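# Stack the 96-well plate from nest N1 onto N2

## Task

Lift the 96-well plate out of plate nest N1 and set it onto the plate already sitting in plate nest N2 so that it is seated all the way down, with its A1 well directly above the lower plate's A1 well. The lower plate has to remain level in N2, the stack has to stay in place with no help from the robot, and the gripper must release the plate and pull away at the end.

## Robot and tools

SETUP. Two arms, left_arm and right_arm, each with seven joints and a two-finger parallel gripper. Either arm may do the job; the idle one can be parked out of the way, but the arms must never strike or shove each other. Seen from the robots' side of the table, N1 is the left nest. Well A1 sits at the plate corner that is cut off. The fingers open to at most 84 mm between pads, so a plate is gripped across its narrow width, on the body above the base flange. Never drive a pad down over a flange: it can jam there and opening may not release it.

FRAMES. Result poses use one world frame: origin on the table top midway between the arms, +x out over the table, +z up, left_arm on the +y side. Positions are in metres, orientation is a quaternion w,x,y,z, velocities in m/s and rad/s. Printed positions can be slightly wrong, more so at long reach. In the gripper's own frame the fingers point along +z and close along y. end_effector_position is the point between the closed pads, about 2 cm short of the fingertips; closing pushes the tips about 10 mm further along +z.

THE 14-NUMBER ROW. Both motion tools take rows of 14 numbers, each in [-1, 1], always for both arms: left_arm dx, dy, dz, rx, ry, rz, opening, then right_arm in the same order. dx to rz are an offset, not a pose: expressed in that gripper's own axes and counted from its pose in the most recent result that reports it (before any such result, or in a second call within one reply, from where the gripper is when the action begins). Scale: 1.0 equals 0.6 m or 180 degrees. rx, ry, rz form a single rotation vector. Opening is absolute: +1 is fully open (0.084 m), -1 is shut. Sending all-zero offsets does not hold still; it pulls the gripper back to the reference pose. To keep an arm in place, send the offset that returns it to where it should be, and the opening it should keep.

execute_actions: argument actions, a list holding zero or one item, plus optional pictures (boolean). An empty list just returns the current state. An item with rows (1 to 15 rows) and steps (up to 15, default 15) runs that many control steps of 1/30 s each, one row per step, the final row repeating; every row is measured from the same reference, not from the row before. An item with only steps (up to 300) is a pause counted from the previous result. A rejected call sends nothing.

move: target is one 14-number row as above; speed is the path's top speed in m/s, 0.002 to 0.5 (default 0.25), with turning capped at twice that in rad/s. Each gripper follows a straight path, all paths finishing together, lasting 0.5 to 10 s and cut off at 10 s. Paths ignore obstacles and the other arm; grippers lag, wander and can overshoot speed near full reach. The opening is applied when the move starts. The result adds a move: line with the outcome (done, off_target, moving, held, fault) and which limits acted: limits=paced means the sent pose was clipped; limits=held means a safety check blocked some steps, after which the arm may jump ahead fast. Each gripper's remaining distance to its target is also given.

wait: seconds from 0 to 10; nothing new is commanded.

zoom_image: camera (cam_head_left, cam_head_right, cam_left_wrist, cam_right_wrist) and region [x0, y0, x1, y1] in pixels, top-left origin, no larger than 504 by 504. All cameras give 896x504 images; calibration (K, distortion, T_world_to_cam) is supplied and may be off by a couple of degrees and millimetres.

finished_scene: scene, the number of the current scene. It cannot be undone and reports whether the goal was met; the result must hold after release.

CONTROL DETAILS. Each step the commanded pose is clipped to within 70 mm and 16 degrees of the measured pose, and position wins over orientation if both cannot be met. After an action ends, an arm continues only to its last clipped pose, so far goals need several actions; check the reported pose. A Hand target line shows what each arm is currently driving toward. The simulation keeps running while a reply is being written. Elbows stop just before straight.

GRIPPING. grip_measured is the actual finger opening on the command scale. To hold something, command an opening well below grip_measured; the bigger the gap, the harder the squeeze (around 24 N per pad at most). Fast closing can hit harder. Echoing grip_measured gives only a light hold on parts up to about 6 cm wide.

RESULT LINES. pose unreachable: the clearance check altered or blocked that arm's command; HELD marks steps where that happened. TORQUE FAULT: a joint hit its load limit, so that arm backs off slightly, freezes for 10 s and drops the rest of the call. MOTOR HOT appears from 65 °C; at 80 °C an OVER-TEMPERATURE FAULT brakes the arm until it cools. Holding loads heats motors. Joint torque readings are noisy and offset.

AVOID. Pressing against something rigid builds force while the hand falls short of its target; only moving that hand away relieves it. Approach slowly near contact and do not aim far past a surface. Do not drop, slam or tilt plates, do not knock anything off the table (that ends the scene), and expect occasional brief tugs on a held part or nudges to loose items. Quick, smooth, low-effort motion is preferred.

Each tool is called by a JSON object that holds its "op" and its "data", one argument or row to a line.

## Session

{"op": "execute_actions", "data": {
  "actions": []
}}

Scene clock: 0.00 s of 8400.00 s.
left_arm: end_effector_position=(+0.3609, +0.4010, +0.2476) grip_measured=+1.00 end_effector_quat_wxyz=(-0.001, +1.000, +0.012, -0.004) end_effector_velocity=(+0.000, +0.001, +0.000) end_effector_angular_velocity=(-0.000, -0.001, +0.002) | right_arm: end_effector_position=(+0.3548, -0.5432, +0.2050) grip_measured=+1.00 end_effector_quat_wxyz=(+0.126, +0.268, +0.955, -0.009) end_effector_velocity=(-0.000, +0.000, -0.000) end_effector_angular_velocity=(+0.001, +0.000, -0.001)
Joint positions: left_arm=[ 0.002 -0.246  0.001  0.918  0.003  1.172 -0.003  0.084] | right_arm=[-0.837 -0.081  0.064  0.88   0.109  0.719  3.     0.084]
Joint velocities: left_arm=[ 0.     0.     0.001  0.    -0.    -0.001 -0.001  0.   ] | right_arm=[-0.     0.    -0.    -0.001  0.001  0.    -0.    -0.   ]
Joint torques (N m, as the arm reports them, + toward a larger angle): no reading
Hand target (left_arm): +0.361, +0.401, +0.248; -0.001, +1.000, +0.012, -0.004
Hand target (right_arm): +0.355, -0.543, +0.205; +0.126, +0.268, +0.955, -0.009
camera_calibration (this result's frames):
cam_right_wrist: T_world_to_cam=[[0.518486, 0.854564, 0.0298703, 0.314737], [0.820916, -0.50724, 0.262308, -0.555359], [0.23931, -0.111482, -0.964522, 0.184255], [0, 0, 0, 1]] pos_world=[0.248622, -0.530122, 0.313992]

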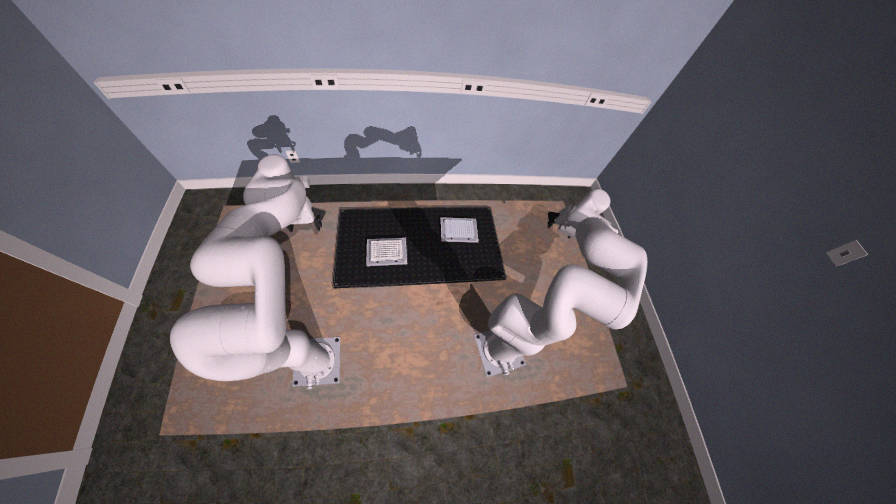

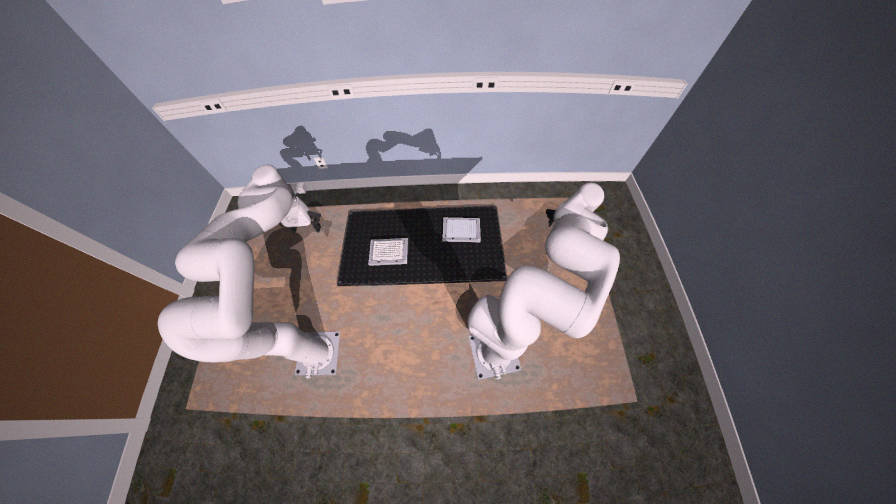

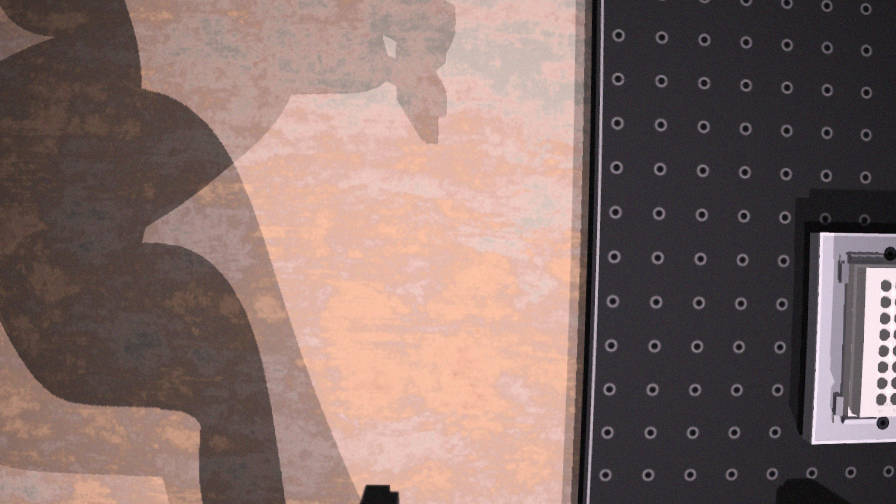

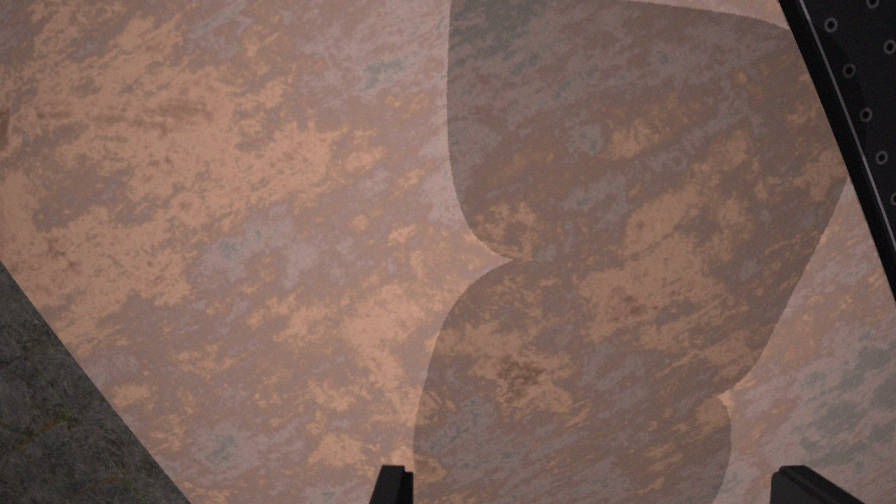

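{"op": "move", "data": {
  "target": [-0.2,-0.28,0,0,0,0,1,0.107,0.548,0.027,0.0552,0.0637,0.324,1],
  "speed": 0.3
}}

{"op": "move", "data": {
  "target": [0,0,0,0,0,0,1,0.535,-0.15,0,0,0,0.02,1],
  "speed": 0.3
}}

Scene clock: 5.93 s of 8400.00 s.
left_arm: end_effector_position=(+0.2371, +0.5661, +0.2483) grip_measured=+1.00 end_effector_quat_wxyz=(-0.001, +1.000, +0.012, -0.005) end_effector_velocity=(-0.001, +0.001, +0.000) end_effector_angular_velocity=(-0.000, -0.001, +0.000) | right_arm: end_effector_position=(+0.4743, -0.2299, +0.1895) grip_measured=+1.00 end_effector_quat_wxyz=(-0.001, +0.707, +0.707, +0.001) end_effector_velocity=(+0.002, +0.003, -0.000) end_effector_angular_velocity=(-0.004, +0.011, -0.007)
Joint positions: left_arm=[ 0.203 -0.531  0.286  0.706  0.158  1.231  0.393  0.084] | right_arm=[-0.492  0.236  0.448  1.272 -0.114  1.061  4.87   0.084]
Joint velocities: left_arm=[ 0.001 -0.001  0.003  0.     0.001 -0.     0.003  0.   ] | right_arm=[ 0.01   0.015  0.     0.021 -0.01   0.018  0.02  -0.   ]
Joint torques (N m, as the arm reports them, + toward a larger angle): left_arm=[ 0.67 -6.53 -2.22 13.47 -0.36 -2.66 -0.21] | right_arm=[ -0.53 -22.65   2.3   20.75   0.06  -1.39  -0.37]
Hand target (left_arm): +0.237, +0.566, +0.248; -0.001, +1.000, +0.012, -0.005
Hand target (right_arm): +0.474, -0.229, +0.189; -0.001, +0.707, +0.707, +0.000
Off the commanded pose (left_arm): 0.001 m, 0 deg.
Off the commanded pose (right_arm): 0.001 m, 0 deg.
After step 90, 0.50 s passed at rest.
move: done
camera_calibration (this result's frames):
cam_left_wrist: T_world_to_cam=[[0.0269468, -0.999636, 0.000982169, 0.589973], [-0.999167, -0.026904, 0.0306844, 0.311524], [-0.0306469, -0.0018082, -0.999529, 0.385783], [0, 0, 0, 1]] pos_world=[0.307189, 0.598837, 0.375463]
cam_right_wrist: T_world_to_cam=[[0.999799, 0.00110894, -0.0200064, -0.429556], [0.00141447, -0.999882, 0.015264, -0.168253], [-0.0199871, -0.0152892, -0.999683, 0.327393], [0, 0, 0, 1]] pos_world=[0.436251, -0.162751, 0.321264]

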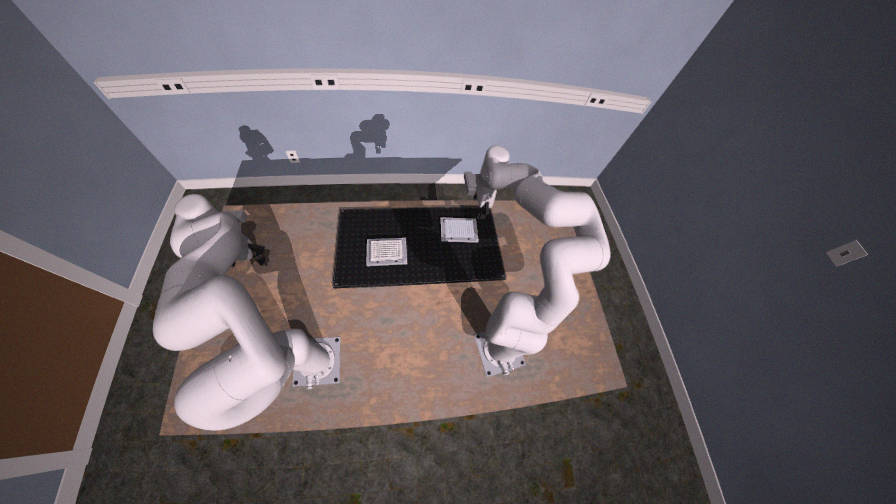

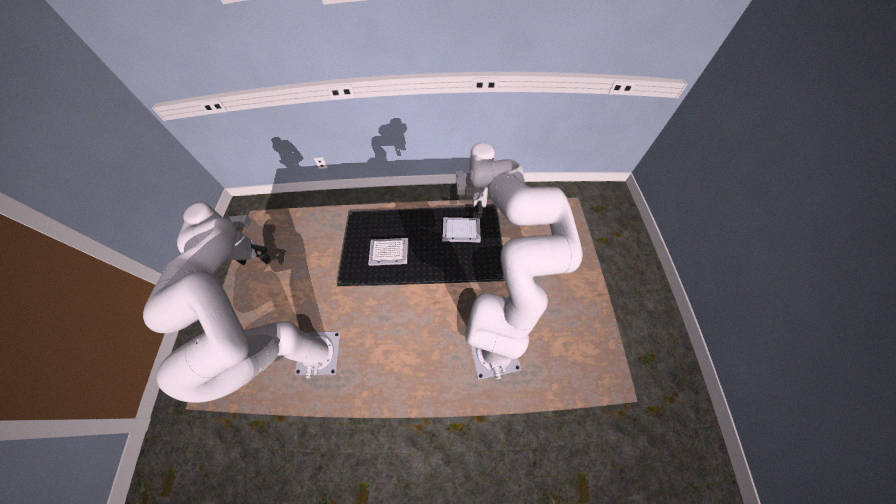

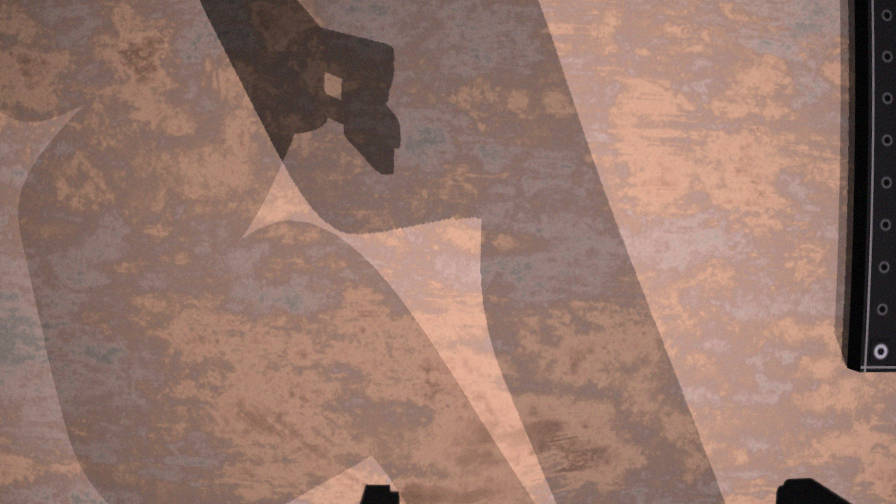

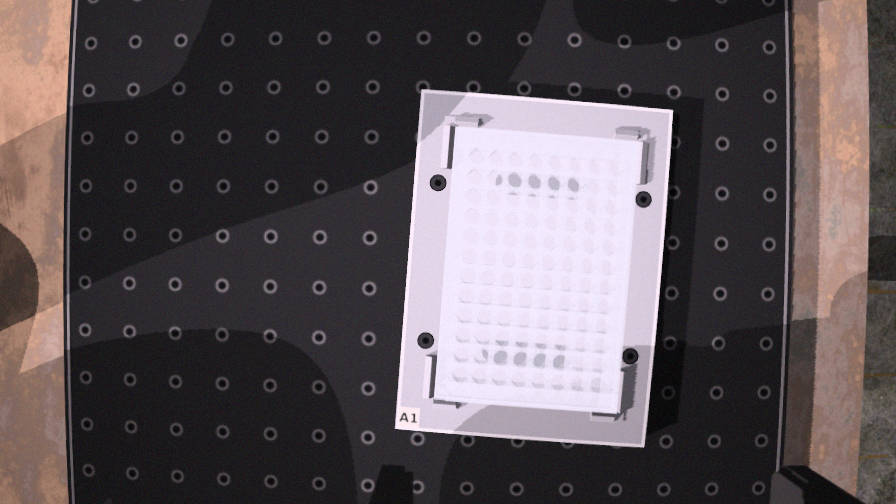

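Scene clock: 7.80 s of 8400.00 s.
left_arm: end_effector_position=(+0.2371, +0.5661, +0.2483) grip_measured=+1.00 end_effector_quat_wxyz=(-0.001, +1.000, +0.012, -0.005) end_effector_velocity=(+0.000, -0.000, +0.000) end_effector_angular_velocity=(+0.001, -0.000, -0.002) | right_arm: end_effector_position=(+0.3837, +0.0909, +0.1898) grip_measured=+1.00 end_effector_quat_wxyz=(-0.002, +0.729, +0.684, +0.001) end_effector_velocity=(-0.001, +0.003, +0.000) end_effector_angular_velocity=(-0.003, +0.004, +0.001)
Joint positions: left_arm=[ 0.203 -0.531  0.286  0.706  0.158  1.231  0.393  0.084] | right_arm=[-0.013  0.412  0.652  1.453 -0.268  1.131  5.647  0.084]
Joint velocities: left_arm=[-0.    -0.    -0.001  0.    -0.    -0.001  0.001  0.   ] | right_arm=[ 0.009  0.009 -0.001  0.013 -0.004  0.01   0.005  0.   ]
Joint torques (N m, as the arm reports them, + toward a larger angle): left_arm=[ 0.92 -6.78 -2.41 13.43 -0.32 -2.64 -0.14] | right_arm=[ -0.44 -24.52   5.41  20.74   0.04  -1.54  -0.23]
Hand target (left_arm): +0.237, +0.566, +0.248; -0.001, +1.000, +0.012, -0.005
Hand target (right_arm): +0.383, +0.091, +0.190; -0.002, +0.729, +0.684, +0.000
Off the commanded pose (left_arm): 0.000 m, 0 deg.
Off the commanded pose (right_arm): 0.001 m, 0 deg.
move: done
camera_calibration (this result's frames):
cam_left_wrist: T_world_to_cam=[[0.0269467, -0.999636, 0.000982165, 0.589973], [-0.999167, -0.0269039, 0.0306846, 0.311524], [-0.030647, -0.0018082, -0.999529, 0.385783], [0, 0, 0, 1]] pos_world=[0.307189, 0.598837, 0.375463]
cam_right_wrist: T_world_to_cam=[[0.997818, -0.0623752, -0.0216579, -0.332421], [-0.0620808, -0.997973, 0.0140118, 0.177114], [-0.022488, -0.0126367, -0.999667, 0.331445], [0, 0, 0, 1]] pos_world=[0.350144, 0.160209, 0.321654]

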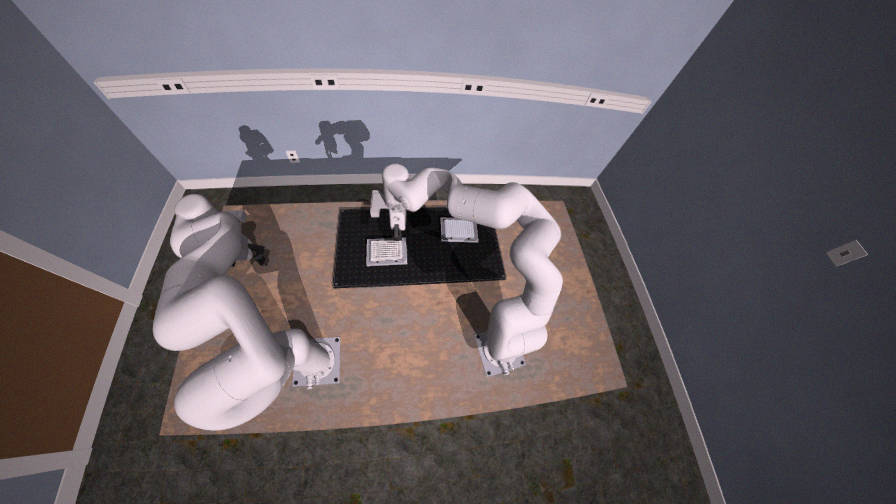

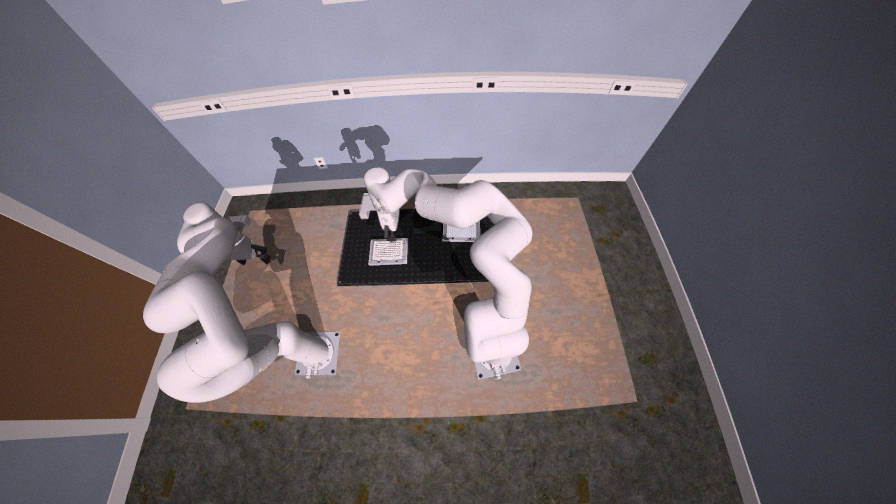

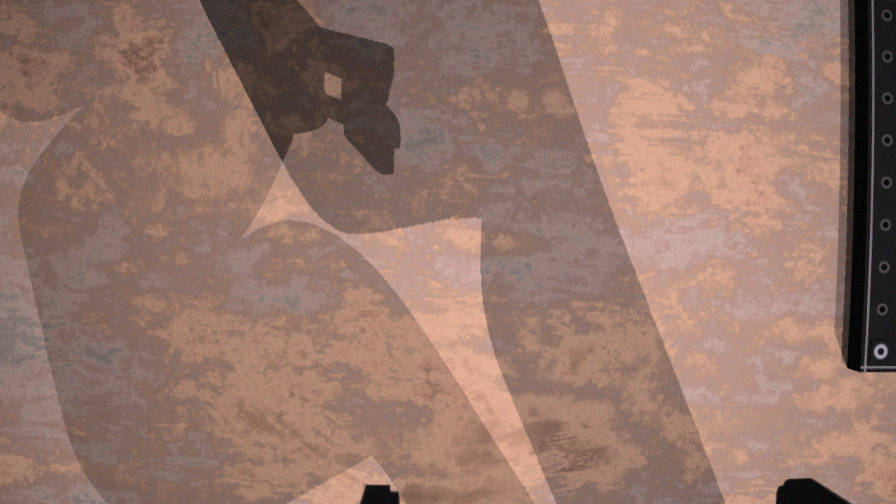

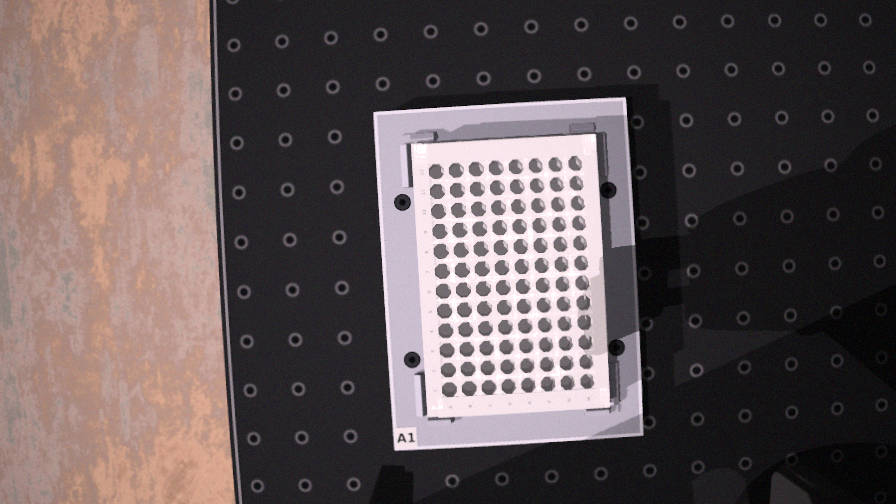

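{"op": "move", "data": {
  "target": [0,0,0,0,0,0,1,0.075,-0.0118,0.222,0,0,-0.019,1],
  "speed": 0.12
}}

{"op": "zoom_image", "data": {
  "camera": "cam_right_wrist",
  "region": [360, 400, 860, 504]
}}

Scene clock: 12.23 s of 8400.00 s.
left_arm: end_effector_position=(+0.2371, +0.5661, +0.2483) grip_measured=+1.00 end_effector_quat_wxyz=(-0.001, +1.000, +0.012, -0.005) end_effector_velocity=(+0.000, -0.000, +0.000) end_effector_angular_velocity=(-0.000, -0.000, -0.001) | right_arm: end_effector_position=(+0.3794, +0.1363, +0.0569) grip_measured=+1.00 end_effector_quat_wxyz=(-0.001, +0.709, +0.705, +0.001) end_effector_velocity=(-0.001, +0.000, -0.003) end_effector_angular_velocity=(-0.002, +0.003, +0.001)
Joint positions: left_arm=[ 0.203 -0.531  0.286  0.706  0.158  1.231  0.393  0.084] | right_arm=[ 0.124  0.688  0.576  1.455 -0.453  0.902  5.755  0.084]
Joint velocities: left_arm=[-0.001 -0.     0.001 -0.     0.     0.     0.    -0.   ] | right_arm=[ 0.003  0.007 -0.002  0.002 -0.003 -0.001  0.002 -0.   ]
Joint torques (N m, as the arm reports them, + toward a larger angle): left_arm=[ 1.08 -6.54 -2.3  13.34 -0.29 -2.66 -0.16] | right_arm=[ -0.43 -28.89   7.24  18.66  -0.03  -1.46  -0.24]
Hand target (left_arm): +0.237, +0.566, +0.248; -0.001, +1.000, +0.012, -0.005
Hand target (right_arm): +0.379, +0.136, +0.056; -0.001, +0.709, +0.706, +0.001
Off the commanded pose (left_arm): 0.000 m, 0 deg.
Off the commanded pose (right_arm): 0.001 m, 0 deg.
move: done
camera_calibration (this result's frames):
cam_left_wrist: T_world_to_cam=[[0.0269467, -0.999636, 0.000982325, 0.589973], [-0.999167, -0.0269039, 0.0306846, 0.311524], [-0.030647, -0.00180836, -0.999529, 0.385783], [0, 0, 0, 1]] pos_world=[0.307189, 0.598837, 0.375463]
cam_right_wrist: T_world_to_cam=[[0.999772, -0.00345957, -0.02109, -0.337012], [-0.0031608, -0.999894, 0.0141835, 0.201839], [-0.0211369, -0.0141136, -0.999677, 0.198742], [0, 0, 0, 1]] pos_world=[0.341774, 0.203457, 0.188707]

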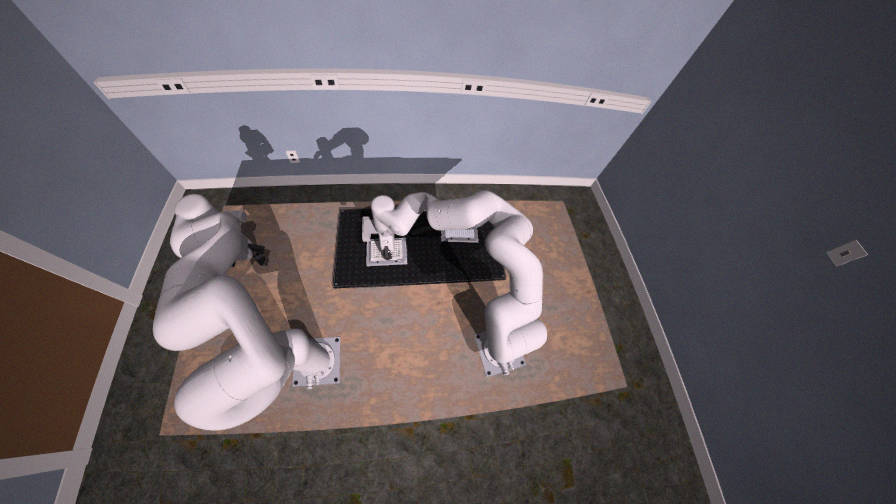

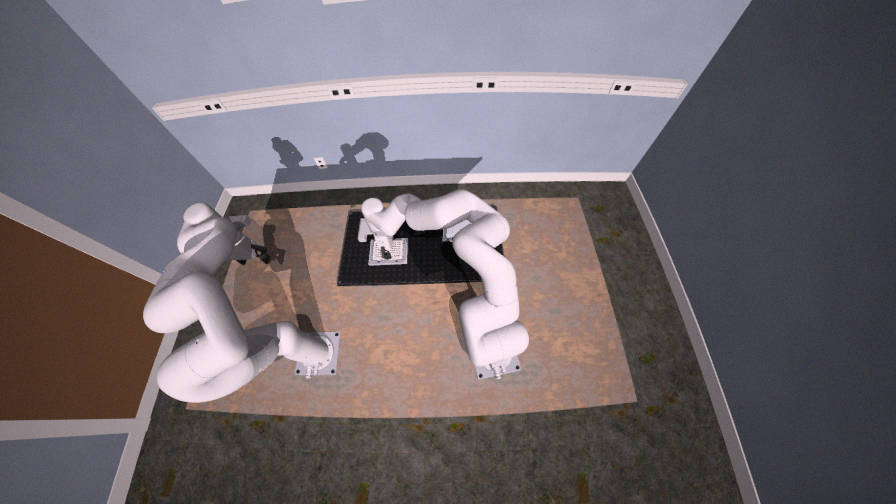

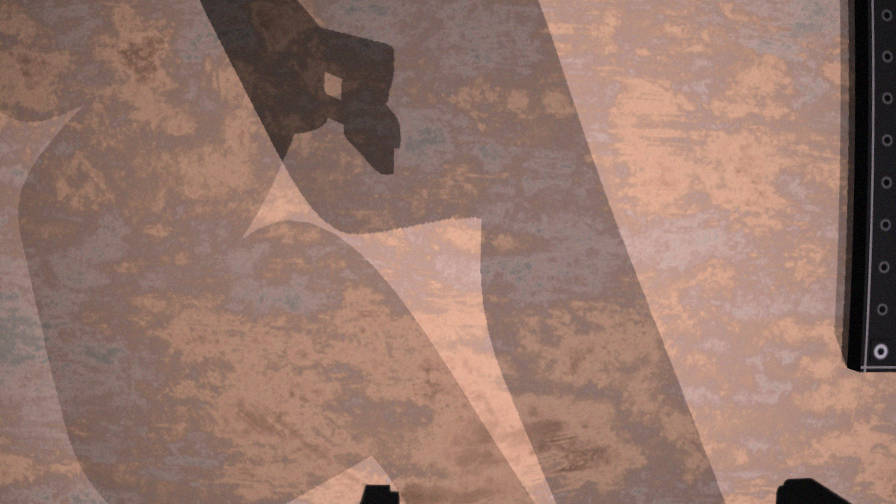

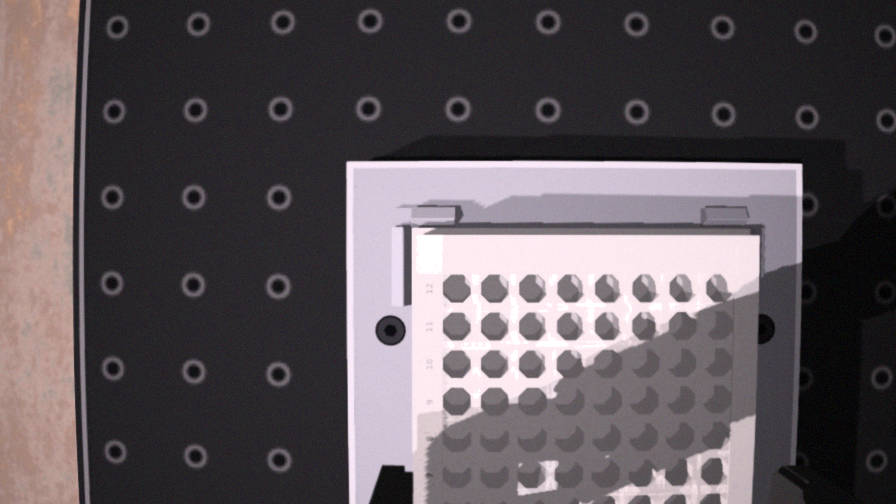

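Region (360, 400, 860, 504) of cam_right_wrist's 896x504 image, scaled by 1.008, with more detail than that image has; it fills the top 105 rows of this view, and the rest is white.

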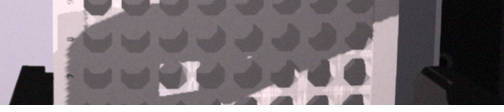

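{"op": "move", "data": {
  "target": [0,0,0,0,0,0,1,0,-0.0009,0.005,0,0,0,1],
  "speed": 0.01
}}

{"op": "move", "data": {
  "target": [0,0,0,0,0,0,1,0,0,0.018,0,0,0,1],
  "speed": 0.01
}}

Scene clock: 15.50 s of 8400.00 s.
left_arm: end_effector_position=(+0.2371, +0.5661, +0.2483) grip_measured=+1.00 end_effector_quat_wxyz=(-0.001, +1.000, +0.012, -0.005) end_effector_velocity=(-0.000, +0.001, +0.000) end_effector_angular_velocity=(-0.000, -0.001, +0.002) | right_arm: end_effector_position=(+0.3789, +0.1363, +0.0540) grip_measured=+1.00 end_effector_quat_wxyz=(-0.001, +0.709, +0.705, +0.001) end_effector_velocity=(+0.000, -0.000, -0.001) end_effector_angular_velocity=(+0.001, -0.001, -0.000)
Joint positions: left_arm=[ 0.203 -0.531  0.286  0.706  0.158  1.231  0.393  0.084] | right_arm=[ 0.125  0.692  0.574  1.452 -0.456  0.896  5.757  0.084]
Joint velocities: left_arm=[ 0.    -0.     0.002  0.    -0.    -0.001 -0.     0.   ] | right_arm=[-0.     0.001 -0.001 -0.002 -0.002 -0.005  0.001  0.   ]
Joint torques (N m, as the arm reports them, + toward a larger angle): left_arm=[ 0.6  -6.47 -2.42 13.44 -0.52 -2.67 -0.2 ] | right_arm=[ -0.14 -28.46   7.66  18.45  -0.24  -1.48  -0.44]
Hand target (left_arm): +0.237, +0.566, +0.248; -0.001, +1.000, +0.012, -0.005
Hand target (right_arm): +0.379, +0.136, +0.054; -0.001, +0.709, +0.705, +0.001
Off the commanded pose (left_arm): 0.000 m, 0 deg.
Off the commanded pose (right_arm): 0.000 m, 0 deg.
move: done
camera_calibration (this result's frames):
cam_left_wrist: T_world_to_cam=[[0.0269467, -0.999636, 0.000982219, 0.589973], [-0.999167, -0.0269039, 0.0306845, 0.311524], [-0.0306469, -0.00180825, -0.999529, 0.385783], [0, 0, 0, 1]] pos_world=[0.307189, 0.598837, 0.375463]
cam_right_wrist: T_world_to_cam=[[0.99977, -0.00344697, -0.0211704, -0.336541], [-0.00314547, -0.999893, 0.0142582, 0.201864], [-0.0212173, -0.0141884, -0.999674, 0.195907], [0, 0, 0, 1]] pos_world=[0.341255, 0.203462, 0.18584]

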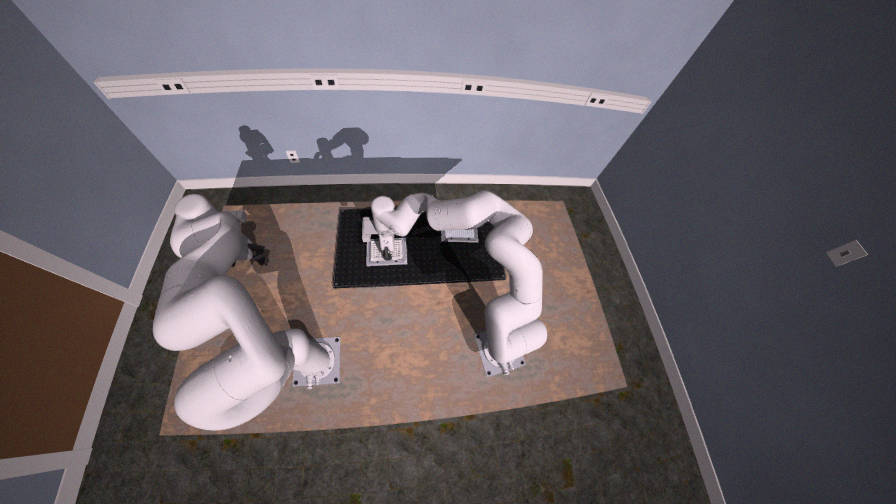

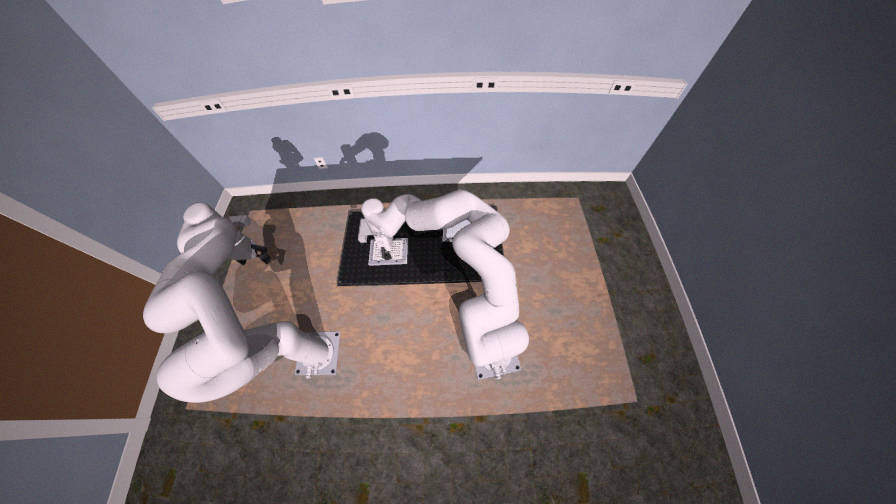

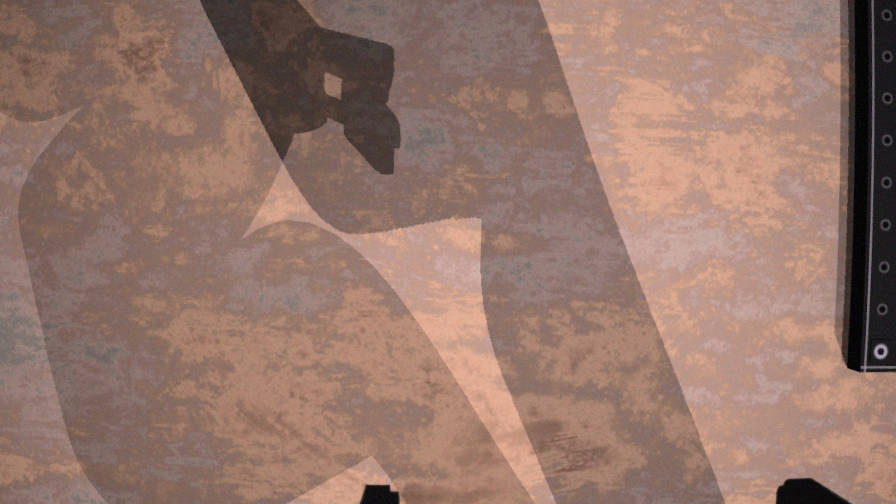

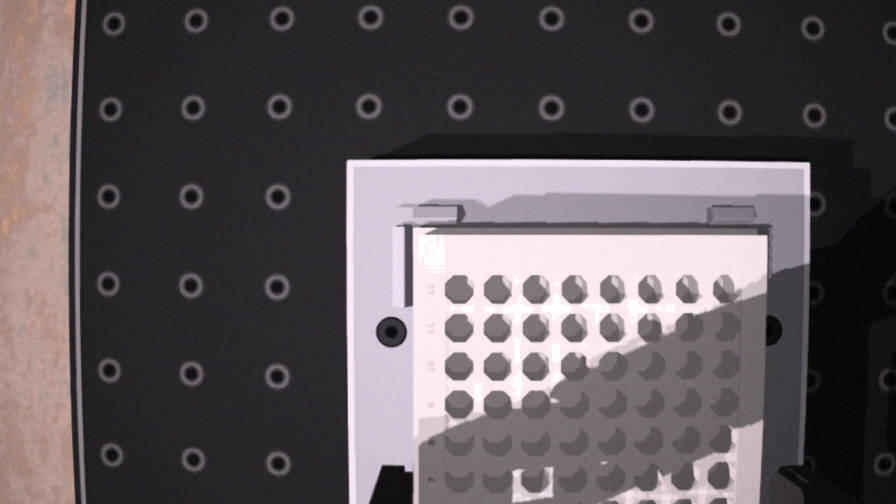

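Scene clock: 16.80 s of 8400.00 s.
left_arm: end_effector_position=(+0.2371, +0.5661, +0.2483) grip_measured=+1.00 end_effector_quat_wxyz=(-0.001, +1.000, +0.012, -0.005) end_effector_velocity=(+0.000, -0.000, -0.000) end_effector_angular_velocity=(-0.000, +0.000, -0.001) | right_arm: end_effector_position=(+0.3788, +0.1362, +0.0435) grip_measured=+1.00 end_effector_quat_wxyz=(-0.001, +0.709, +0.705, +0.001) end_effector_velocity=(+0.000, -0.000, -0.003) end_effector_angular_velocity=(-0.000, -0.001, -0.000)
Joint positions: left_arm=[ 0.203 -0.531  0.286  0.706  0.158  1.231  0.393  0.084] | right_arm=[ 0.131  0.71   0.564  1.45  -0.467  0.876  5.764  0.084]
Joint velocities: left_arm=[-0.001 -0.     0.    -0.001  0.    -0.    -0.    -0.   ] | right_arm=[ 0.001  0.005 -0.002 -0.001 -0.004 -0.005  0.002  0.   ]
Joint torques (N m, as the arm reports them, + toward a larger angle): left_arm=[ 0.64 -6.44 -2.52 13.42 -0.36 -2.71 -0.1 ] | right_arm=[ -0.32 -28.12   7.65  18.43  -0.16  -1.3   -0.5 ]
Hand target (left_arm): +0.237, +0.566, +0.248; -0.001, +1.000, +0.012, -0.005
Hand target (right_arm): +0.379, +0.136, +0.043; -0.001, +0.709, +0.705, +0.001
Off the commanded pose (left_arm): 0.000 m, 0 deg.
Off the commanded pose (right_arm): 0.000 m, 0 deg.
move: done
camera_calibration (this result's frames):
cam_left_wrist: T_world_to_cam=[[0.0269467, -0.999636, 0.000982157, 0.589973], [-0.999167, -0.0269039, 0.0306843, 0.311524], [-0.0306468, -0.00180818, -0.999529, 0.385783], [0, 0, 0, 1]] pos_world=[0.307189, 0.598837, 0.375463]
cam_right_wrist: T_world_to_cam=[[0.999768, -0.00346937, -0.0212413, -0.336729], [-0.0031644, -0.999892, 0.0143744, 0.201991], [-0.0212889, -0.0143038, -0.999671, 0.185413], [0, 0, 0, 1]] pos_world=[0.341237, 0.203453, 0.175296]

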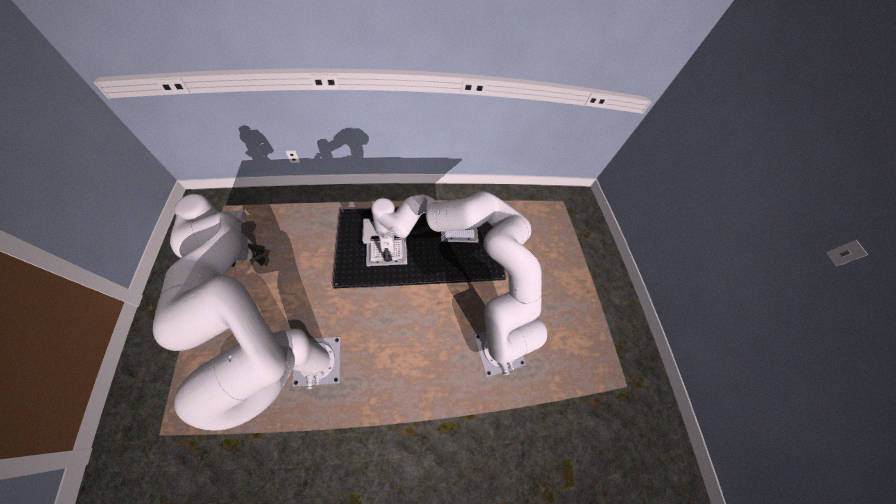

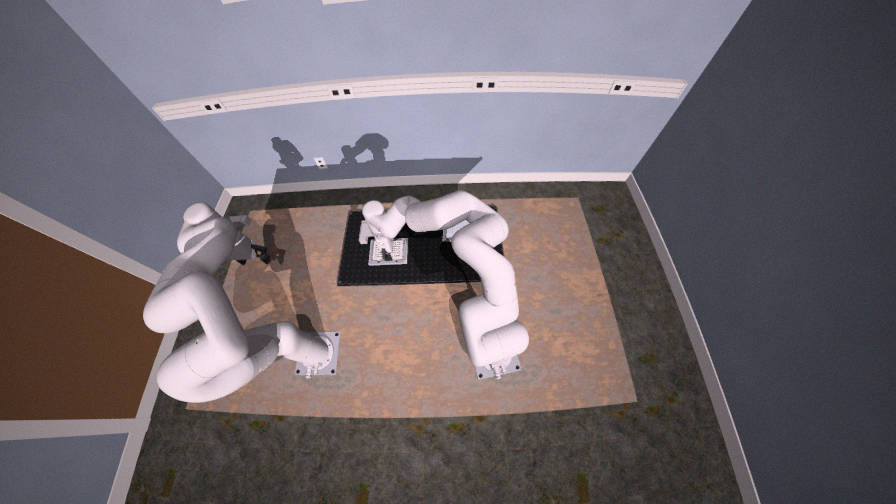

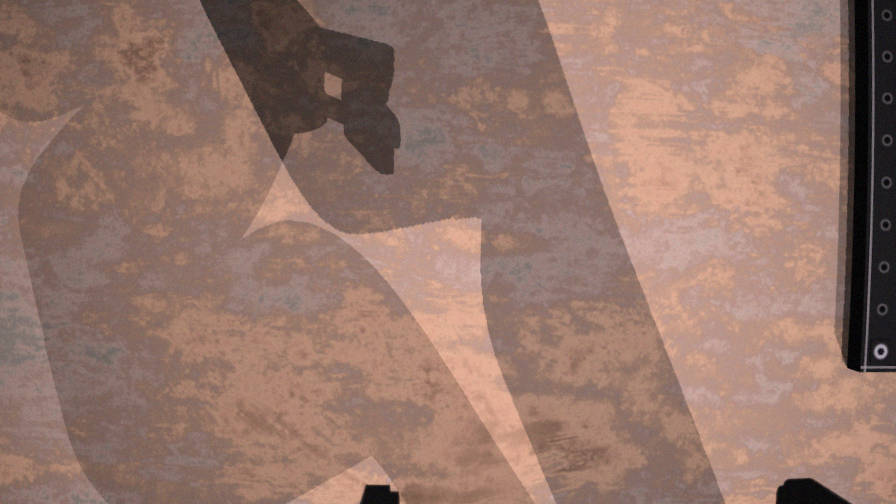

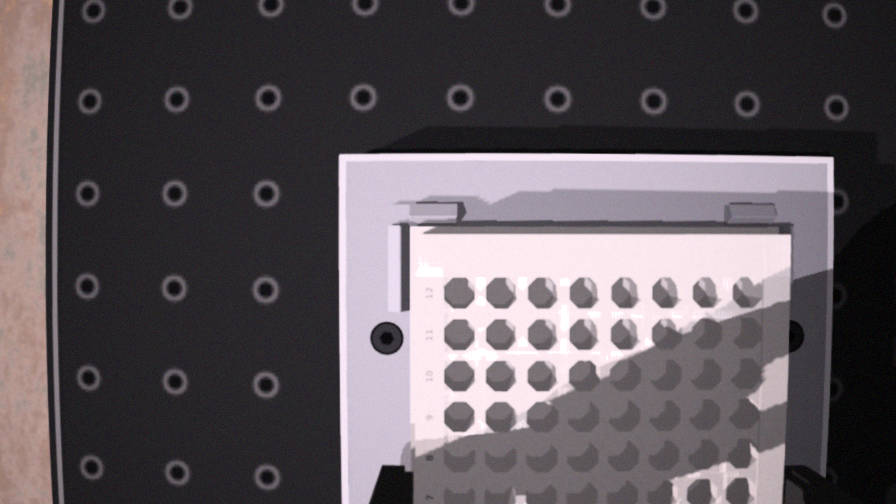

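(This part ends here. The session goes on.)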